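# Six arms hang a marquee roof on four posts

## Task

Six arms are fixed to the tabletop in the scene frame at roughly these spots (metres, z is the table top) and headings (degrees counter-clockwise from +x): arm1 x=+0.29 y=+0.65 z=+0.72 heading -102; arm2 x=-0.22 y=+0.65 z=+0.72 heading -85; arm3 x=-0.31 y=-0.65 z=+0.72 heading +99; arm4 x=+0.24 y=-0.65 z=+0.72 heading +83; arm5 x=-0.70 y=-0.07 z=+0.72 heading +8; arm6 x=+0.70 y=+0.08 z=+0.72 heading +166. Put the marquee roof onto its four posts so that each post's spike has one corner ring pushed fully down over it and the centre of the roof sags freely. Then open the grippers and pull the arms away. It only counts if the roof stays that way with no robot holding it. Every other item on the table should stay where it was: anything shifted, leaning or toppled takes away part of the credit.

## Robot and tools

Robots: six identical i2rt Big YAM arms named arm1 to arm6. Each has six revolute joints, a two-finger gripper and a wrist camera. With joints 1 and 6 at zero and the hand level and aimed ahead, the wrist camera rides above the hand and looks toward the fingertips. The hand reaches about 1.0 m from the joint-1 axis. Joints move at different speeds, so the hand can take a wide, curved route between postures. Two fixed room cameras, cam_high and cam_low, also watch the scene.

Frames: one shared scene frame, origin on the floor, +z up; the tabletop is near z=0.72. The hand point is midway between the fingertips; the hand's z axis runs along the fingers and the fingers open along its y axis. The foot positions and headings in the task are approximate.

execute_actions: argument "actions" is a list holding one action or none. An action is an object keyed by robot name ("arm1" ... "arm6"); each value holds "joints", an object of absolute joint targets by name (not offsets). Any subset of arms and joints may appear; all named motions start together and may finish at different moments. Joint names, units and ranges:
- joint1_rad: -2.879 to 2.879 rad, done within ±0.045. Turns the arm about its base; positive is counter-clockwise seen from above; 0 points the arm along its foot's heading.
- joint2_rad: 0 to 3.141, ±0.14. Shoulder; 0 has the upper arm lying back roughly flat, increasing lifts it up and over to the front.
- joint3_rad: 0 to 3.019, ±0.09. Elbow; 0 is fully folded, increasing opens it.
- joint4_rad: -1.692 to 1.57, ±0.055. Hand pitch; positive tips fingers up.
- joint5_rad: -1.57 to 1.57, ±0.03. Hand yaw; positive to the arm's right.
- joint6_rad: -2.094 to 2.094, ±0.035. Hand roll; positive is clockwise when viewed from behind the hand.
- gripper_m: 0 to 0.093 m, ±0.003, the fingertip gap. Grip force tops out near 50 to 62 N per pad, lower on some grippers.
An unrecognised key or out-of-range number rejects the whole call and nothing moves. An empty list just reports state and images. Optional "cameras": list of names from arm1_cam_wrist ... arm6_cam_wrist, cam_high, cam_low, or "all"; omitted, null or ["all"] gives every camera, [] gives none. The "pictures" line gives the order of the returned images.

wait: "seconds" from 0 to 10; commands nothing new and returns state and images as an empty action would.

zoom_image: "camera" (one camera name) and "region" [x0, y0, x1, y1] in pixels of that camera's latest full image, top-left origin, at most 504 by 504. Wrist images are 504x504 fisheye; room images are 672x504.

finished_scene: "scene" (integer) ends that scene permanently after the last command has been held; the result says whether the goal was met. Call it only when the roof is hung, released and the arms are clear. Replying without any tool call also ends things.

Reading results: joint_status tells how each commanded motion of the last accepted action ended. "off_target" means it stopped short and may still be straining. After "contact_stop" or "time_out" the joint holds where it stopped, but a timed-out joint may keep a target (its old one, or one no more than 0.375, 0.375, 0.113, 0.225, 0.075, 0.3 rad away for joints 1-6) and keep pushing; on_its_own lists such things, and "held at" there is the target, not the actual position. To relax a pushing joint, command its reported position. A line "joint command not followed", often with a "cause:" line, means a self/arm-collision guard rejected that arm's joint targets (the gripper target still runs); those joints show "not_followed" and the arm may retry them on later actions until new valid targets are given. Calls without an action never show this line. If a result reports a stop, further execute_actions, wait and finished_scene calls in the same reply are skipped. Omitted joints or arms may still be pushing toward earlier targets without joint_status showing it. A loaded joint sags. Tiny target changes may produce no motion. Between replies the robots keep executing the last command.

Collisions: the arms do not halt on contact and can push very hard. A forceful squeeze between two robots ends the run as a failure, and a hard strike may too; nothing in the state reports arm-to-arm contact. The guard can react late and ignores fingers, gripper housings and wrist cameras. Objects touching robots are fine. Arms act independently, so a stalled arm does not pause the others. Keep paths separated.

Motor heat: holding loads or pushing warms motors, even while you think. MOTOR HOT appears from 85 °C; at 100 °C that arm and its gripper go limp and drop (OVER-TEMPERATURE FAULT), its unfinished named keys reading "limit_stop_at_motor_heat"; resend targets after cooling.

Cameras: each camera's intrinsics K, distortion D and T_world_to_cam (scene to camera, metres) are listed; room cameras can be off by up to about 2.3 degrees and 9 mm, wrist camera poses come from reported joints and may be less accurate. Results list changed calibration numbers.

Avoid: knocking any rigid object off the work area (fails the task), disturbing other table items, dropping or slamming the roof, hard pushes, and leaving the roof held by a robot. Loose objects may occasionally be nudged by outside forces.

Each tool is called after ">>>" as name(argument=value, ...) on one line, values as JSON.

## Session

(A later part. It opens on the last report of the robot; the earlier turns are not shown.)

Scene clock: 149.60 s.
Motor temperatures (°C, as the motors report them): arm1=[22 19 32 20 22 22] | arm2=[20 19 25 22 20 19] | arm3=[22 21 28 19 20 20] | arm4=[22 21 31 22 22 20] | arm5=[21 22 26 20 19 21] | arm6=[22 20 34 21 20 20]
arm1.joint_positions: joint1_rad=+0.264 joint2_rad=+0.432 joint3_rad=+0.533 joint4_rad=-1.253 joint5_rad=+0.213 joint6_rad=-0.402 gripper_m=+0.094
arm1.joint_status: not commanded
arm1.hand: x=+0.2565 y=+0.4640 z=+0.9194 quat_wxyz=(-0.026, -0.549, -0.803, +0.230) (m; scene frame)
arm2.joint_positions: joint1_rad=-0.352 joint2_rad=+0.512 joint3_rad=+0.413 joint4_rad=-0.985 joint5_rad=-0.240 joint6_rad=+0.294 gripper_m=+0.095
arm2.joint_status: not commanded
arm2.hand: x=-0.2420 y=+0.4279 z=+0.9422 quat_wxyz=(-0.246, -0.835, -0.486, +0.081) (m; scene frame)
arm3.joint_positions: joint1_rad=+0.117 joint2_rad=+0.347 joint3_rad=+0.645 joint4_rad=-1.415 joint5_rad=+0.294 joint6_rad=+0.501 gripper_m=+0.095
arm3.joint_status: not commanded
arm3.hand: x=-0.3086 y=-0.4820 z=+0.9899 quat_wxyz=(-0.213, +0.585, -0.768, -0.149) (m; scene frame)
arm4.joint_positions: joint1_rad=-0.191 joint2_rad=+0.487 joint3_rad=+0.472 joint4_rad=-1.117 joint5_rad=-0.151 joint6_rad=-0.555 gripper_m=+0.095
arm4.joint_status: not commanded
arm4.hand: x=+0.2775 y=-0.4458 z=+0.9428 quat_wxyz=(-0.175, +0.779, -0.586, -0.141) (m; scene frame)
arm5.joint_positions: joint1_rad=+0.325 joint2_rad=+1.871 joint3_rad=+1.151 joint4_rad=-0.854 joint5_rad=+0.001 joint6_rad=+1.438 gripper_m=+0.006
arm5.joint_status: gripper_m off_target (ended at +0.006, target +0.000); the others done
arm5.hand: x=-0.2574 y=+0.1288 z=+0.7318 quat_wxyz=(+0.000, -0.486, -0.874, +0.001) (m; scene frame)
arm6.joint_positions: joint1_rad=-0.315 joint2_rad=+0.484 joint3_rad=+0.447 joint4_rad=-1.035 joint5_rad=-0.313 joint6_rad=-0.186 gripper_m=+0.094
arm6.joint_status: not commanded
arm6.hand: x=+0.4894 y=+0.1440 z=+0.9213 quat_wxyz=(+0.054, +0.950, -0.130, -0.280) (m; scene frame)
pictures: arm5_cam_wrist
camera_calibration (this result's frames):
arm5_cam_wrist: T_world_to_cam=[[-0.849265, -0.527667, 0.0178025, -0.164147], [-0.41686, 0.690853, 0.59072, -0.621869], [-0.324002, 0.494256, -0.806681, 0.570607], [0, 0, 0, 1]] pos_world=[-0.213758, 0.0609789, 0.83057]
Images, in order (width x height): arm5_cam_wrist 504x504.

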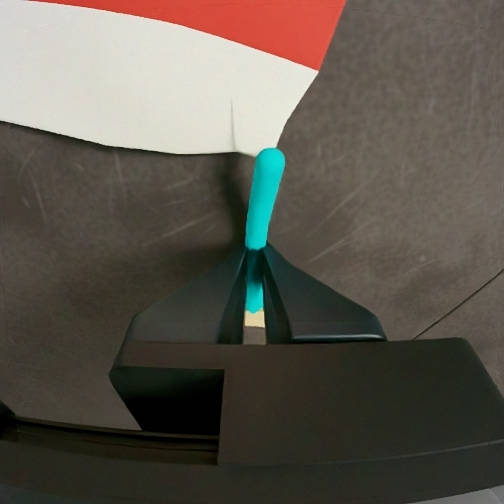

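>>> execute_actions(actions=[{"arm5":{"joints":{"joint1_rad":0.5,"joint2_rad":1.54,"joint3_rad":1.6,"joint4_rad":-1.62,"joint6_rad":1.45}},"arm2":{"joints":{"joint1_rad":0.3}}}], cameras=["arm5_cam_wrist","cam_high","cam_low"])

Scene clock: 158.00 s.
Motor temperatures (°C, as the motors report them): arm1=[22 19 32 20 22 22] | arm2=[20 19 25 22 20 19] | arm3=[22 21 28 19 20 20] | arm4=[22 21 31 22 22 20] | arm5=[21 22 27 20 19 21] | arm6=[22 20 34 21 20 20]
arm1.joint_positions: joint1_rad=+0.264 joint2_rad=+0.432 joint3_rad=+0.533 joint4_rad=-1.253 joint5_rad=+0.213 joint6_rad=-0.402 gripper_m=+0.094
arm1.joint_status: not commanded
arm1.hand: x=+0.2565 y=+0.4640 z=+0.9194 quat_wxyz=(-0.026, -0.549, -0.803, +0.230) (m; scene frame)
arm2.joint_positions: joint1_rad=+0.297 joint2_rad=+0.512 joint3_rad=+0.413 joint4_rad=-0.985 joint5_rad=-0.240 joint6_rad=+0.294 gripper_m=+0.095
arm2.joint_status: all done
arm2.hand: x=-0.1044 y=+0.4594 z=+0.9428 quat_wxyz=(-0.261, -0.637, -0.725, -0.005) (m; scene frame)
arm3.joint_positions: joint1_rad=+0.117 joint2_rad=+0.347 joint3_rad=+0.645 joint4_rad=-1.415 joint5_rad=+0.294 joint6_rad=+0.501 gripper_m=+0.095
arm3.joint_status: not commanded
arm3.hand: x=-0.3086 y=-0.4820 z=+0.9899 quat_wxyz=(-0.213, +0.585, -0.768, -0.149) (m; scene frame)
arm4.joint_positions: joint1_rad=-0.191 joint2_rad=+0.487 joint3_rad=+0.472 joint4_rad=-1.117 joint5_rad=-0.151 joint6_rad=-0.555 gripper_m=+0.095
arm4.joint_status: not commanded
arm4.hand: x=+0.2775 y=-0.4458 z=+0.9428 quat_wxyz=(-0.175, +0.779, -0.586, -0.141) (m; scene frame)
arm5.joint_positions: joint1_rad=+0.500 joint2_rad=+1.523 joint3_rad=+1.600 joint4_rad=-1.610 joint5_rad=+0.001 joint6_rad=+1.441 gripper_m=+0.006
arm5.joint_status: all done
arm5.hand: x=-0.3185 y=+0.1894 z=+1.0531 quat_wxyz=(-0.010, -0.409, -0.912, -0.016) (m; scene frame)
arm6.joint_positions: joint1_rad=-0.315 joint2_rad=+0.484 joint3_rad=+0.447 joint4_rad=-1.035 joint5_rad=-0.313 joint6_rad=-0.186 gripper_m=+0.094
arm6.joint_status: not commanded
arm6.hand: x=+0.4894 y=+0.1440 z=+0.9213 quat_wxyz=(+0.054, +0.950, -0.130, -0.280) (m; scene frame)
pictures: arm5_cam_wrist, cam_high, cam_low
camera_calibration (this result's frames):
arm5_cam_wrist: T_world_to_cam=[[-0.746063, -0.6655, -0.0223572, -0.0884899], [-0.548831, 0.595564, 0.58659, -0.898633], [-0.37706, 0.449903, -0.809575, 0.774521], [0, 0, 0, 1]] pos_world=[-0.267175, 0.127844, 1.15218]
Images, in order (width x height): arm5_cam_wrist 504x504, cam_high 672x504, cam_low 672x504.

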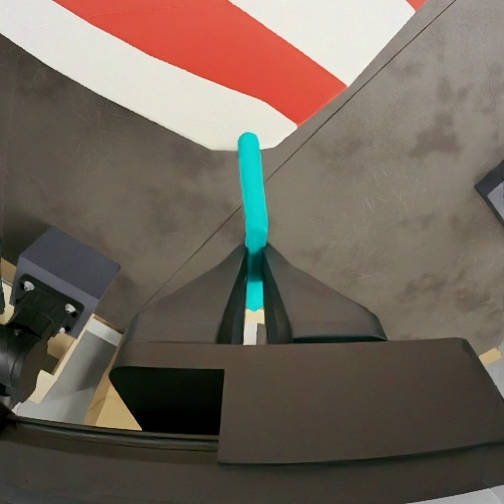

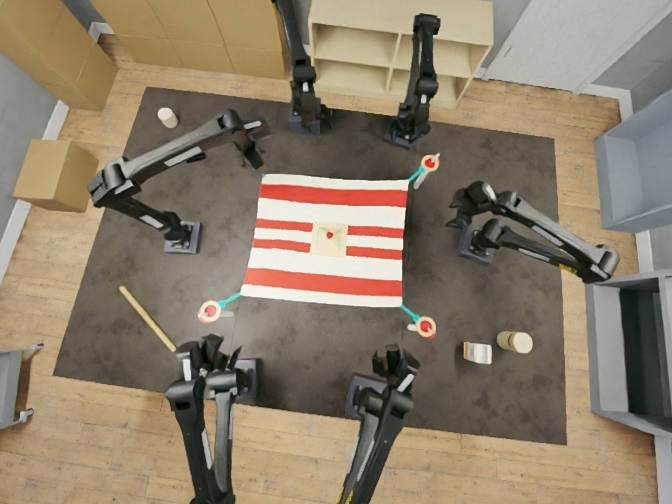

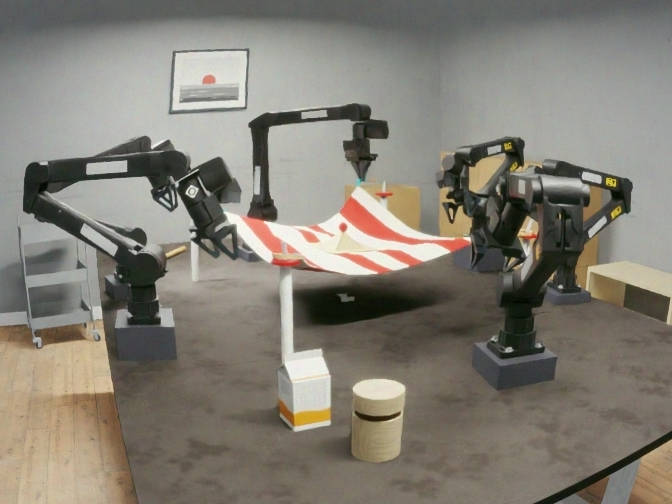

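>>> execute_actions(actions=[{"arm5":{"joints":{"joint1_rad":0.7,"joint2_rad":1.54,"joint3_rad":1.66,"joint4_rad":-1.67,"joint6_rad":1.65}},"arm2":{"joints":{"joint1_rad":-0.6,"joint2_rad":0.2,"joint3_rad":0.9,"joint4_rad":-0.7,"joint5_rad":0,"joint6_rad":0}}}], cameras=["arm5_cam_wrist","arm2_cam_wrist","cam_low"])

>>> zoom_image(camera="cam_low", region=[320, 130, 440, 220])

Scene clock: 175.40 s.
Motor temperatures (°C, as the motors report them): arm1=[22 19 32 20 22 22] | arm2=[20 19 25 22 20 19] | arm3=[22 21 28 19 20 20] | arm4=[22 21 32 22 22 20] | arm5=[21 22 28 20 19 21] | arm6=[22 20 35 21 20 20]
arm1.joint_positions: joint1_rad=+0.264 joint2_rad=+0.432 joint3_rad=+0.533 joint4_rad=-1.253 joint5_rad=+0.213 joint6_rad=-0.402 gripper_m=+0.094
arm1.joint_status: not commanded
arm1.hand: x=+0.2565 y=+0.4640 z=+0.9194 quat_wxyz=(-0.026, -0.549, -0.803, +0.230) (m; scene frame)
arm2.joint_positions: joint1_rad=-0.597 joint2_rad=+0.194 joint3_rad=+0.885 joint4_rad=-0.705 joint5_rad=-0.002 joint6_rad=+0.008 gripper_m=+0.095
arm2.joint_status: all done
arm2.hand: x=-0.3232 y=+0.4664 z=+1.3285 quat_wxyz=(-0.348, -0.621, -0.357, +0.604) (m; scene frame)
arm3.joint_positions: joint1_rad=+0.117 joint2_rad=+0.347 joint3_rad=+0.645 joint4_rad=-1.415 joint5_rad=+0.294 joint6_rad=+0.501 gripper_m=+0.095
arm3.joint_status: not commanded
arm3.hand: x=-0.3086 y=-0.4820 z=+0.9899 quat_wxyz=(-0.213, +0.585, -0.768, -0.149) (m; scene frame)
arm4.joint_positions: joint1_rad=-0.191 joint2_rad=+0.487 joint3_rad=+0.472 joint4_rad=-1.117 joint5_rad=-0.151 joint6_rad=-0.555 gripper_m=+0.095
arm4.joint_status: not commanded
arm4.hand: x=+0.2775 y=-0.4458 z=+0.9428 quat_wxyz=(-0.175, +0.779, -0.586, -0.141) (m; scene frame)
arm5.joint_positions: joint1_rad=+0.694 joint2_rad=+1.523 joint3_rad=+1.616 joint4_rad=-1.658 joint5_rad=+0.004 joint6_rad=+1.639 gripper_m=+0.006
arm5.joint_status: all done
arm5.hand: x=-0.3813 y=+0.2518 z=+1.0590 quat_wxyz=(-0.003, -0.411, -0.912, -0.002) (m; scene frame)
arm6.joint_positions: joint1_rad=-0.315 joint2_rad=+0.484 joint3_rad=+0.447 joint4_rad=-1.035 joint5_rad=-0.313 joint6_rad=-0.186 gripper_m=+0.094
arm6.joint_status: not commanded
arm6.hand: x=+0.4894 y=+0.1440 z=+0.9213 quat_wxyz=(+0.054, +0.950, -0.130, -0.280) (m; scene frame)
pictures: arm2_cam_wrist, arm5_cam_wrist, cam_low
camera_calibration (this result's frames):
arm2_cam_wrist: T_world_to_cam=[[-0.869633, 0.493355, -0.0184224, -0.484806], [0.311677, 0.519688, -0.795476, 0.924851], [-0.382878, -0.697514, -0.605705, 1.1291], [0, 0, 0, 1]] pos_world=[-0.277551, 0.546111, 1.41067]
arm5_cam_wrist: T_world_to_cam=[[-0.749043, -0.66246, 0.00903865, -0.128811], [-0.531616, 0.609127, 0.588513, -0.972639], [-0.395372, 0.436016, -0.808437, 0.72287], [0, 0, 0, 1]] pos_world=[-0.327754, 0.191946, 1.15797]
Images, in order (width x height): arm2_cam_wrist 504x504, arm5_cam_wrist 504x504, cam_low 672x504.

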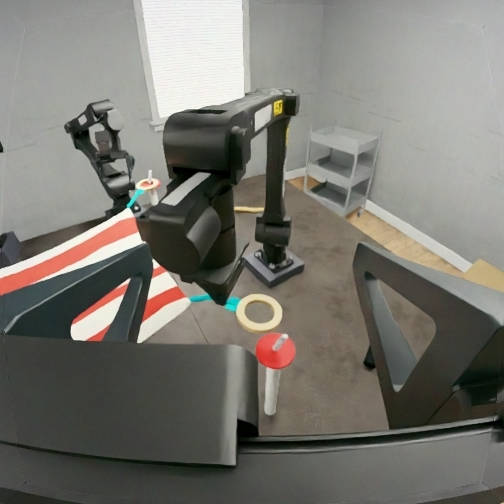

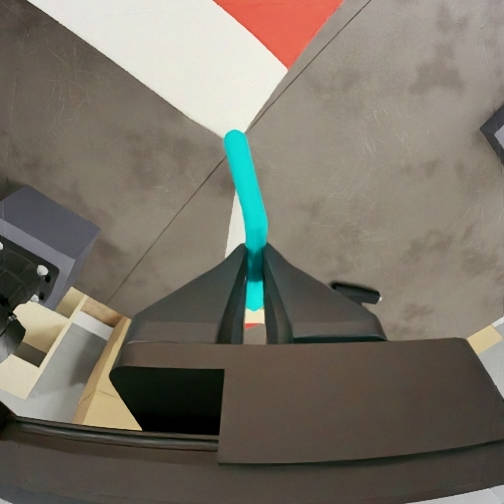

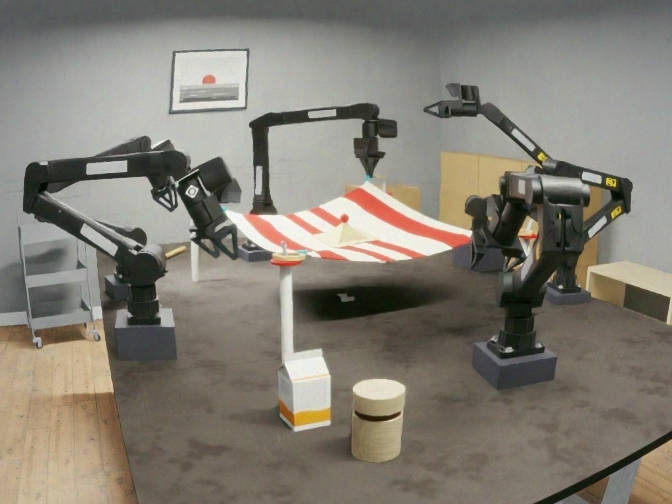

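Region (320, 130, 440, 220) of cam_low's 672x504 image, scaled by 4.200, with more detail than that image has; it fills the top 378 rows of this view, and the rest is white.

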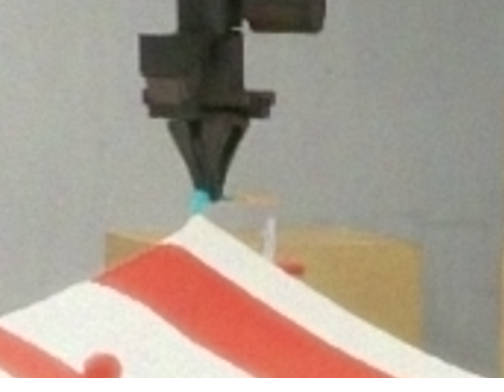

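>>> execute_actions(actions=[{"arm5":{"joints":{"joint1_rad":0.795,"joint2_rad":1.61,"joint3_rad":1.74,"joint4_rad":-1.67,"joint6_rad":1.74}}}], cameras=["arm2_cam_wrist","cam_low"])

>>> zoom_image(camera="cam_low", region=[320, 130, 440, 220])

Scene clock: 186.10 s.
Motor temperatures (°C, as the motors report them): arm1=[22 19 32 20 22 22] | arm2=[20 19 25 22 20 19] | arm3=[22 21 28 19 20 20] | arm4=[22 21 32 22 22 20] | arm5=[21 22 31 20 19 21] | arm6=[22 20 35 21 20 20]
arm1.joint_positions: joint1_rad=+0.264 joint2_rad=+0.432 joint3_rad=+0.533 joint4_rad=-1.253 joint5_rad=+0.213 joint6_rad=-0.402 gripper_m=+0.094
arm1.joint_status: not commanded
arm1.hand: x=+0.2565 y=+0.4640 z=+0.9194 quat_wxyz=(-0.026, -0.549, -0.803, +0.230) (m; scene frame)
arm2.joint_positions: joint1_rad=-0.597 joint2_rad=+0.194 joint3_rad=+0.885 joint4_rad=-0.705 joint5_rad=-0.002 joint6_rad=+0.008 gripper_m=+0.095
arm2.joint_status: not commanded
arm2.hand: x=-0.3232 y=+0.4664 z=+1.3285 quat_wxyz=(-0.348, -0.621, -0.357, +0.604) (m; scene frame)
arm3.joint_positions: joint1_rad=+0.117 joint2_rad=+0.347 joint3_rad=+0.645 joint4_rad=-1.415 joint5_rad=+0.294 joint6_rad=+0.501 gripper_m=+0.095
arm3.joint_status: not commanded
arm3.hand: x=-0.3086 y=-0.4820 z=+0.9899 quat_wxyz=(-0.213, +0.585, -0.768, -0.149) (m; scene frame)
arm4.joint_positions: joint1_rad=-0.191 joint2_rad=+0.487 joint3_rad=+0.472 joint4_rad=-1.117 joint5_rad=-0.151 joint6_rad=-0.555 gripper_m=+0.095
arm4.joint_status: not commanded
arm4.hand: x=+0.2775 y=-0.4458 z=+0.9428 quat_wxyz=(-0.175, +0.779, -0.586, -0.141) (m; scene frame)
arm5.joint_positions: joint1_rad=+0.780 joint2_rad=+1.587 joint3_rad=+1.696 joint4_rad=-1.662 joint5_rad=+0.011 joint6_rad=+1.729 gripper_m=+0.006
arm5.joint_status: all done
arm5.hand: x=-0.3923 y=+0.2978 z=+1.0612 quat_wxyz=(-0.008, -0.412, -0.911, -0.008) (m; scene frame)
arm6.joint_positions: joint1_rad=-0.315 joint2_rad=+0.484 joint3_rad=+0.447 joint4_rad=-1.035 joint5_rad=-0.313 joint6_rad=-0.186 gripper_m=+0.094
arm6.joint_status: not commanded
arm6.hand: x=+0.4894 y=+0.1440 z=+0.9213 quat_wxyz=(+0.054, +0.950, -0.130, -0.280) (m; scene frame)
pictures: arm2_cam_wrist, cam_low
camera_calibration (this result's frames):
arm2_cam_wrist: T_world_to_cam=[[-0.869633, 0.493355, -0.0184224, -0.484806], [0.311677, 0.519688, -0.795476, 0.924851], [-0.382878, -0.697514, -0.605705, 1.1291], [0, 0, 0, 1]] pos_world=[-0.277551, 0.546111, 1.41067]
Images, in order (width x height): arm2_cam_wrist 504x504, cam_low 672x504.

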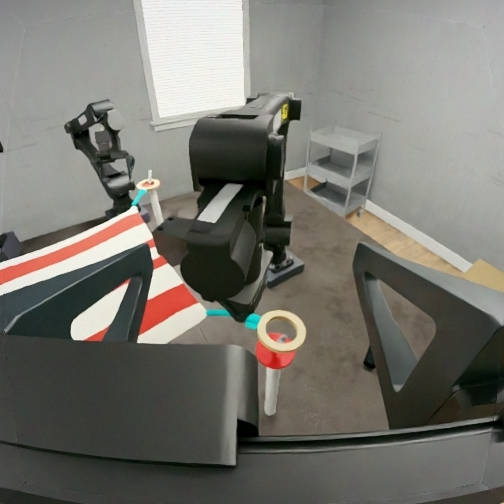

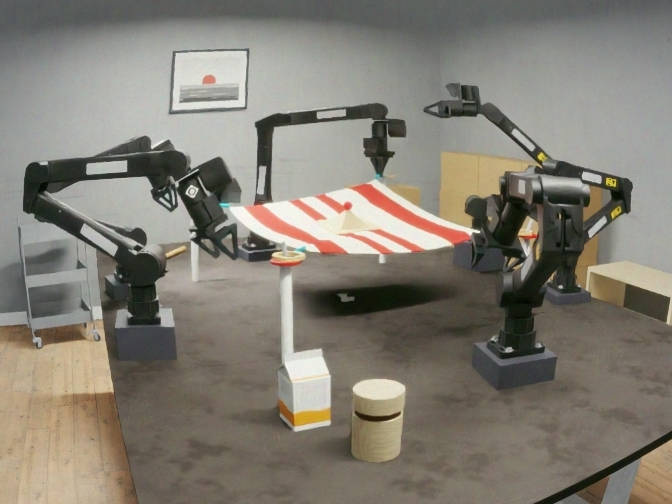

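Region (320, 130, 440, 220) of cam_low's 672x504 image, scaled by 4.200, with more detail than that image has; it fills the top 378 rows of this view, and the rest is white.

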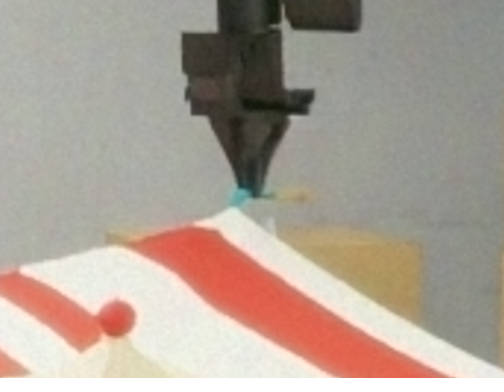

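>>> execute_actions(actions=[{"arm5":{"joints":{"joint3_rad":1.6,"joint4_rad":-1.57}}}], cameras=["arm2_cam_wrist"])

>>> zoom_image(camera="arm2_cam_wrist", region=[200, 280, 340, 400])

Scene clock: 197.10 s.
Motor temperatures (°C, as the motors report them): arm1=[22 19 33 20 22 22] | arm2=[20 20 24 22 20 19] | arm3=[22 21 28 19 20 20] | arm4=[22 21 32 22 22 20] | arm5=[21 22 32 20 19 21] | arm6=[22 20 35 21 20 20]
arm1.joint_positions: joint1_rad=+0.264 joint2_rad=+0.432 joint3_rad=+0.533 joint4_rad=-1.253 joint5_rad=+0.213 joint6_rad=-0.402 gripper_m=+0.094
arm1.joint_status: not commanded
arm1.hand: x=+0.2565 y=+0.4640 z=+0.9194 quat_wxyz=(-0.026, -0.549, -0.803, +0.230) (m; scene frame)
arm2.joint_positions: joint1_rad=-0.597 joint2_rad=+0.194 joint3_rad=+0.885 joint4_rad=-0.705 joint5_rad=-0.002 joint6_rad=+0.008 gripper_m=+0.095
arm2.joint_status: not commanded
arm2.hand: x=-0.3232 y=+0.4664 z=+1.3285 quat_wxyz=(-0.348, -0.621, -0.357, +0.604) (m; scene frame)
arm3.joint_positions: joint1_rad=+0.117 joint2_rad=+0.347 joint3_rad=+0.645 joint4_rad=-1.415 joint5_rad=+0.294 joint6_rad=+0.501 gripper_m=+0.095
arm3.joint_status: not commanded
arm3.hand: x=-0.3086 y=-0.4820 z=+0.9899 quat_wxyz=(-0.213, +0.585, -0.768, -0.149) (m; scene frame)
arm4.joint_positions: joint1_rad=-0.191 joint2_rad=+0.487 joint3_rad=+0.472 joint4_rad=-1.117 joint5_rad=-0.151 joint6_rad=-0.555 gripper_m=+0.095
arm4.joint_status: not commanded
arm4.hand: x=+0.2775 y=-0.4458 z=+0.9428 quat_wxyz=(-0.175, +0.779, -0.586, -0.141) (m; scene frame)
arm5.joint_positions: joint1_rad=+0.780 joint2_rad=+1.591 joint3_rad=+1.598 joint4_rad=-1.580 joint5_rad=+0.011 joint6_rad=+1.729 gripper_m=+0.006
arm5.joint_status: all done
arm5.hand: x=-0.3929 y=+0.2970 z=+1.0220 quat_wxyz=(-0.005, -0.413, -0.911, +0.002) (m; scene frame)
arm6.joint_positions: joint1_rad=-0.315 joint2_rad=+0.484 joint3_rad=+0.447 joint4_rad=-1.035 joint5_rad=-0.313 joint6_rad=-0.186 gripper_m=+0.094
arm6.joint_status: not commanded
arm6.hand: x=+0.4894 y=+0.1440 z=+0.9213 quat_wxyz=(+0.054, +0.950, -0.130, -0.280) (m; scene frame)
pictures: arm2_cam_wrist
camera_calibration (this result's frames):
arm2_cam_wrist: T_world_to_cam=[[-0.869633, 0.493355, -0.0184224, -0.484806], [0.311677, 0.519688, -0.795476, 0.924851], [-0.382878, -0.697514, -0.605705, 1.1291], [0, 0, 0, 1]] pos_world=[-0.277551, 0.546111, 1.41067]
Images, in order (width x height): arm2_cam_wrist 504x504.

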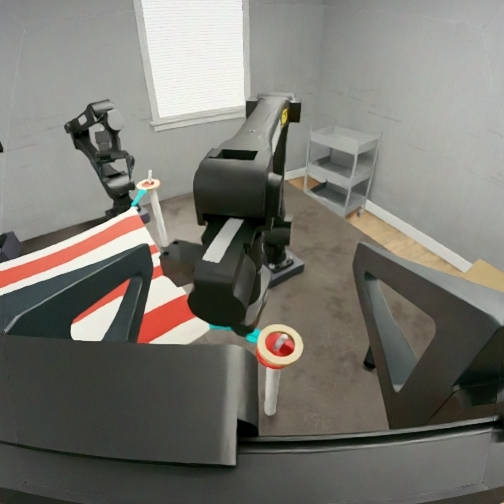

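Region (200, 280, 340, 400) of arm2_cam_wrist's 504x504 image, scaled by 3.600, with more detail than that image has; it fills the top 432 rows of this view, and the rest is white.

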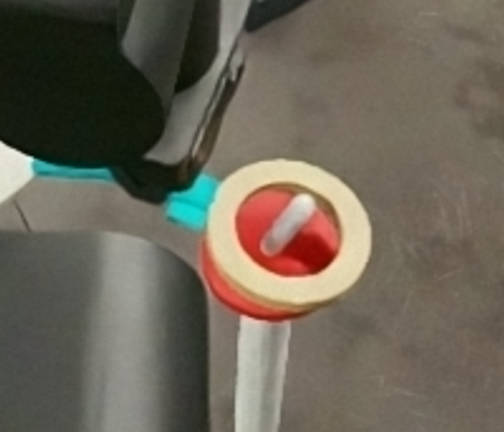

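>>> execute_actions(actions=[{"arm5":{"joints":{"joint3_rad":1.53,"joint4_rad":-1.51}}}], cameras=[])

>>> execute_actions(actions=[{"arm5":{"joints":{"gripper_m":0.04}}}], cameras=[])

>>> execute_actions(actions=[{"arm5":{"joints":{"joint2_rad":1.0,"joint3_rad":1.4,"joint4_rad":-1.65}}}])

Scene clock: 204.30 s.
Motor temperatures (°C, as the motors report them): arm1=[22 19 33 20 22 22] | arm2=[20 20 24 22 20 19] | arm3=[22 21 29 19 20 20] | arm4=[22 21 32 22 22 20] | arm5=[21 22 31 20 20 21] | arm6=[22 20 36 21 20 20]
arm1.joint_positions: joint1_rad=+0.264 joint2_rad=+0.432 joint3_rad=+0.533 joint4_rad=-1.253 joint5_rad=+0.213 joint6_rad=-0.402 gripper_m=+0.094
arm1.joint_status: not commanded
arm1.hand: x=+0.2565 y=+0.4640 z=+0.9194 quat_wxyz=(-0.026, -0.549, -0.803, +0.230) (m; scene frame)
arm2.joint_positions: joint1_rad=-0.597 joint2_rad=+0.194 joint3_rad=+0.885 joint4_rad=-0.705 joint5_rad=-0.002 joint6_rad=+0.008 gripper_m=+0.095
arm2.joint_status: not commanded
arm2.hand: x=-0.3232 y=+0.4664 z=+1.3285 quat_wxyz=(-0.348, -0.621, -0.357, +0.604) (m; scene frame)
arm3.joint_positions: joint1_rad=+0.117 joint2_rad=+0.347 joint3_rad=+0.645 joint4_rad=-1.415 joint5_rad=+0.294 joint6_rad=+0.501 gripper_m=+0.095
arm3.joint_status: not commanded
arm3.hand: x=-0.3086 y=-0.4820 z=+0.9899 quat_wxyz=(-0.213, +0.585, -0.768, -0.149) (m; scene frame)
arm4.joint_positions: joint1_rad=-0.191 joint2_rad=+0.487 joint3_rad=+0.472 joint4_rad=-1.117 joint5_rad=-0.151 joint6_rad=-0.555 gripper_m=+0.095
arm4.joint_status: not commanded
arm4.hand: x=+0.2775 y=-0.4458 z=+0.9428 quat_wxyz=(-0.175, +0.779, -0.586, -0.141) (m; scene frame)
arm5.joint_positions: joint1_rad=+0.780 joint2_rad=+1.591 joint3_rad=+1.531 joint4_rad=-1.520 joint5_rad=+0.011 joint6_rad=+1.730 gripper_m=+0.006
arm5.joint_status: all done
arm5.hand: x=-0.3945 y=+0.2950 z=+0.9963 quat_wxyz=(-0.004, -0.413, -0.911, +0.006) (m; scene frame)
arm6.joint_positions: joint1_rad=-0.315 joint2_rad=+0.484 joint3_rad=+0.447 joint4_rad=-1.035 joint5_rad=-0.313 joint6_rad=-0.186 gripper_m=+0.094
arm6.joint_status: not commanded
arm6.hand: x=+0.4894 y=+0.1440 z=+0.9213 quat_wxyz=(+0.054, +0.950, -0.130, -0.280) (m; scene frame)
pictures: none
No camera images: the call's "cameras" was empty. Leave "cameras" out to get every camera's image.

Scene clock: 204.90 s.
Motor temperatures (°C, as the motors report them): arm1=[22 19 33 20 22 22] | arm2=[20 20 24 22 20 19] | arm3=[22 21 29 19 20 20] | arm4=[22 21 32 22 22 20] | arm5=[21 22 31 20 20 21] | arm6=[22 20 36 21 20 20]
arm1.joint_positions: joint1_rad=+0.264 joint2_rad=+0.432 joint3_rad=+0.533 joint4_rad=-1.253 joint5_rad=+0.213 joint6_rad=-0.402 gripper_m=+0.094
arm1.joint_status: not commanded
arm1.hand: x=+0.2565 y=+0.4640 z=+0.9194 quat_wxyz=(-0.026, -0.549, -0.803, +0.230) (m; scene frame)
arm2.joint_positions: joint1_rad=-0.597 joint2_rad=+0.194 joint3_rad=+0.885 joint4_rad=-0.705 joint5_rad=-0.002 joint6_rad=+0.008 gripper_m=+0.095
arm2.joint_status: not commanded
arm2.hand: x=-0.3232 y=+0.4664 z=+1.3285 quat_wxyz=(-0.348, -0.621, -0.357, +0.604) (m; scene frame)
arm3.joint_positions: joint1_rad=+0.117 joint2_rad=+0.347 joint3_rad=+0.645 joint4_rad=-1.415 joint5_rad=+0.294 joint6_rad=+0.501 gripper_m=+0.095
arm3.joint_status: not commanded
arm3.hand: x=-0.3086 y=-0.4820 z=+0.9899 quat_wxyz=(-0.213, +0.585, -0.768, -0.149) (m; scene frame)
arm4.joint_positions: joint1_rad=-0.191 joint2_rad=+0.487 joint3_rad=+0.472 joint4_rad=-1.117 joint5_rad=-0.151 joint6_rad=-0.555 gripper_m=+0.095
arm4.joint_status: not commanded
arm4.hand: x=+0.2775 y=-0.4458 z=+0.9428 quat_wxyz=(-0.175, +0.779, -0.586, -0.141) (m; scene frame)
arm5.joint_positions: joint1_rad=+0.786 joint2_rad=+1.591 joint3_rad=+1.531 joint4_rad=-1.520 joint5_rad=+0.004 joint6_rad=+1.732 gripper_m=+0.040
arm5.joint_status: all done
arm5.hand: x=-0.3975 y=+0.2975 z=+0.9963 quat_wxyz=(-0.001, -0.411, -0.912, +0.005) (m; scene frame)
arm6.joint_positions: joint1_rad=-0.315 joint2_rad=+0.484 joint3_rad=+0.447 joint4_rad=-1.035 joint5_rad=-0.313 joint6_rad=-0.186 gripper_m=+0.094
arm6.joint_status: not commanded
arm6.hand: x=+0.4894 y=+0.1440 z=+0.9213 quat_wxyz=(+0.054, +0.950, -0.130, -0.280) (m; scene frame)
pictures: none
No camera images: the call's "cameras" was empty. Leave "cameras" out to get every camera's image.

Scene clock: 206.37 s.
Motor temperatures (°C, as the motors report them): arm1=[22 19 33 20 22 22] | arm2=[20 20 24 22 20 19] | arm3=[22 21 29 19 20 20] | arm4=[22 21 32 22 22 20] | arm5=[21 22 31 20 19 21] | arm6=[22 20 36 21 20 20]
arm1.joint_positions: joint1_rad=+0.264 joint2_rad=+0.432 joint3_rad=+0.533 joint4_rad=-1.253 joint5_rad=+0.213 joint6_rad=-0.402 gripper_m=+0.094
arm1.joint_status: not commanded
arm1.hand: x=+0.2565 y=+0.4640 z=+0.9194 quat_wxyz=(-0.026, -0.549, -0.803, +0.230) (m; scene frame)
arm2.joint_positions: joint1_rad=-0.597 joint2_rad=+0.194 joint3_rad=+0.885 joint4_rad=-0.705 joint5_rad=-0.002 joint6_rad=+0.008 gripper_m=+0.095
arm2.joint_status: not commanded
arm2.hand: x=-0.3232 y=+0.4664 z=+1.3285 quat_wxyz=(-0.348, -0.621, -0.357, +0.604) (m; scene frame)
arm3.joint_positions: joint1_rad=+0.117 joint2_rad=+0.347 joint3_rad=+0.645 joint4_rad=-1.415 joint5_rad=+0.294 joint6_rad=+0.501 gripper_m=+0.095
arm3.joint_status: not commanded
arm3.hand: x=-0.3086 y=-0.4820 z=+0.9899 quat_wxyz=(-0.213, +0.585, -0.768, -0.149) (m; scene frame)
arm4.joint_positions: joint1_rad=-0.191 joint2_rad=+0.487 joint3_rad=+0.472 joint4_rad=-1.117 joint5_rad=-0.151 joint6_rad=-0.555 gripper_m=+0.095
arm4.joint_status: not commanded
arm4.hand: x=+0.2775 y=-0.4458 z=+0.9428 quat_wxyz=(-0.175, +0.779, -0.586, -0.141) (m; scene frame)
arm5.joint_positions: joint1_rad=+0.788 joint2_rad=+0.988 joint3_rad=+1.395 joint4_rad=-1.645 joint5_rad=+0.003 joint6_rad=+1.735 gripper_m=+0.040
arm5.joint_status: all done
arm5.hand: x=-0.5093 y=+0.1624 z=+1.1600 quat_wxyz=(-0.044, -0.406, -0.899, -0.160) (m; scene frame)
arm6.joint_positions: joint1_rad=-0.315 joint2_rad=+0.484 joint3_rad=+0.447 joint4_rad=-1.035 joint5_rad=-0.313 joint6_rad=-0.186 gripper_m=+0.094
arm6.joint_status: not commanded
arm6.hand: x=+0.4894 y=+0.1440 z=+0.9213 quat_wxyz=(+0.054, +0.950, -0.130, -0.280) (m; scene frame)
pictures: arm1_cam_wrist, arm2_cam_wrist, arm3_cam_wrist, arm4_cam_wrist, arm5_cam_wrist, arm6_cam_wrist, cam_high, cam_low
camera_calibration (this result's frames):
arm2_cam_wrist: T_world_to_cam=[[-0.869633, 0.493355, -0.0184224, -0.484806], [0.311677, 0.519688, -0.795476, 0.924851], [-0.382878, -0.697514, -0.605705, 1.1291], [0, 0, 0, 1]] pos_world=[-0.277551, 0.546111, 1.41067]
arm5_cam_wrist: T_world_to_cam=[[-0.71853, -0.623344, -0.308474, 0.0926578], [-0.654827, 0.45689, 0.60204, -1.09939], [-0.234339, 0.634582, -0.736472, 0.759202], [0, 0, 0, 1]] pos_world=[-0.475423, 0.0782829, 1.24959]
Images, in order (width x height): arm1_cam_wrist 504x504, arm2_cam_wrist 504x504, arm3_cam_wrist 504x504, arm4_cam_wrist 504x504, arm5_cam_wrist 504x504, arm6_cam_wrist 504x504, cam_high 672x504, cam_low 672x504.

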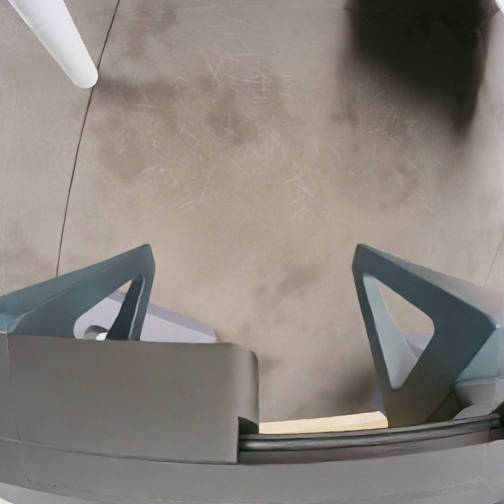

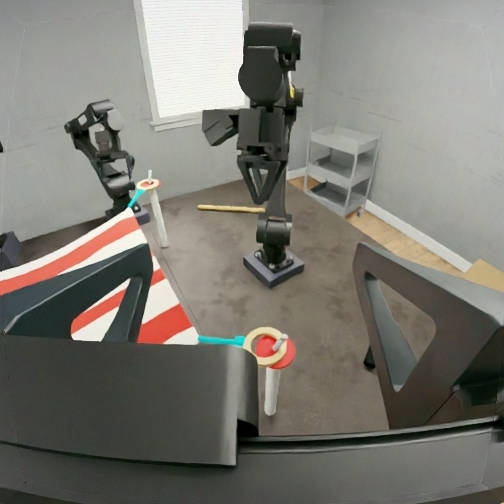

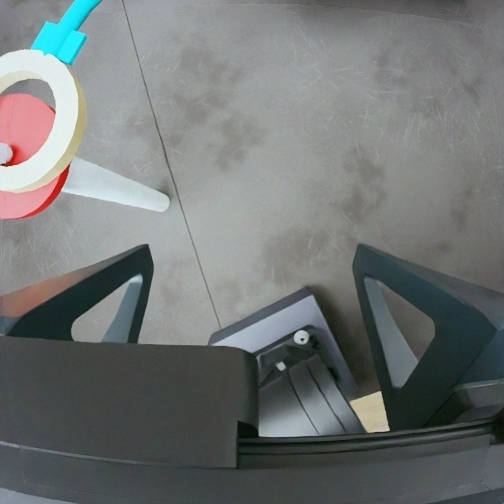

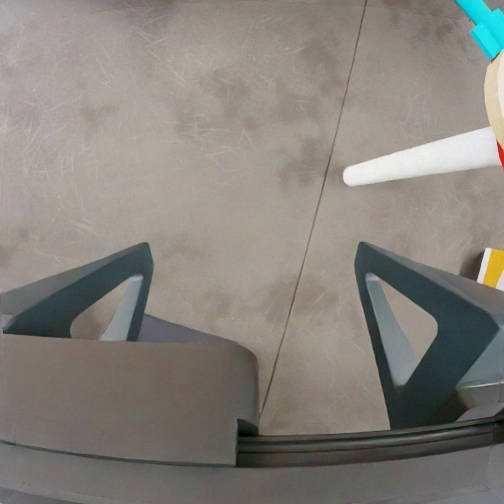

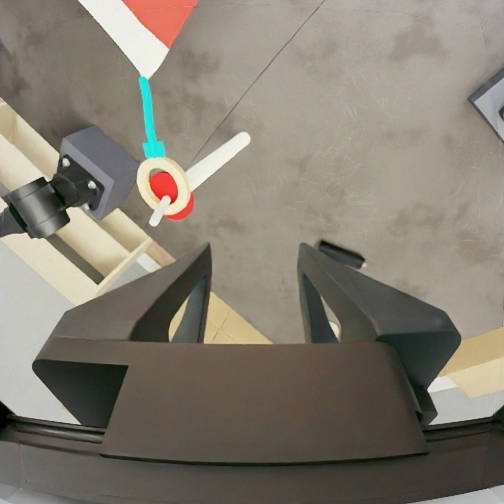

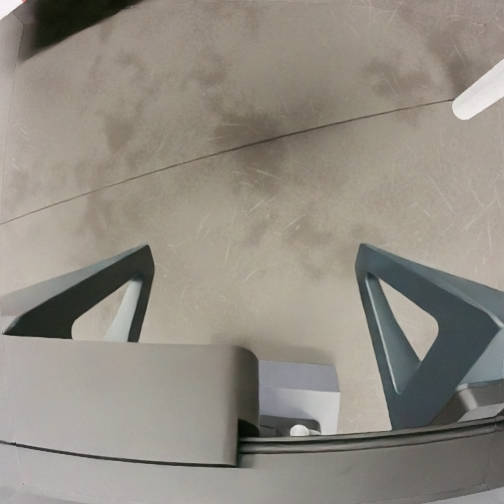

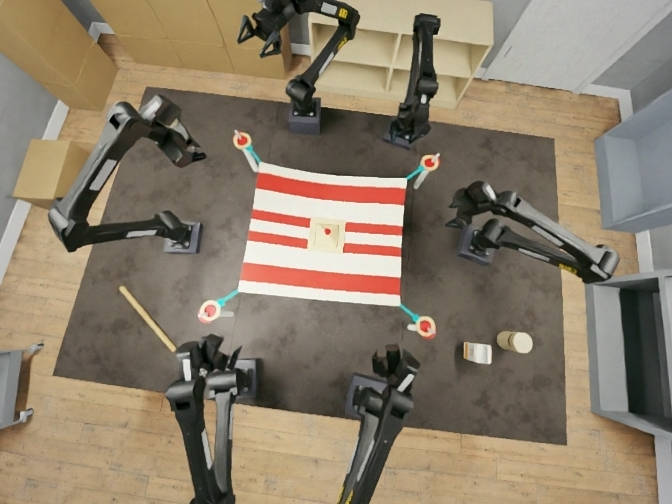

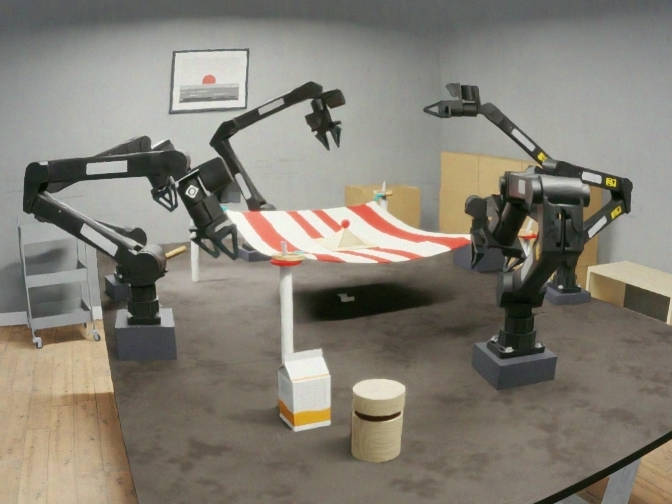

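>>> finished_scene(scene=1)

The scene is finished: the task was done.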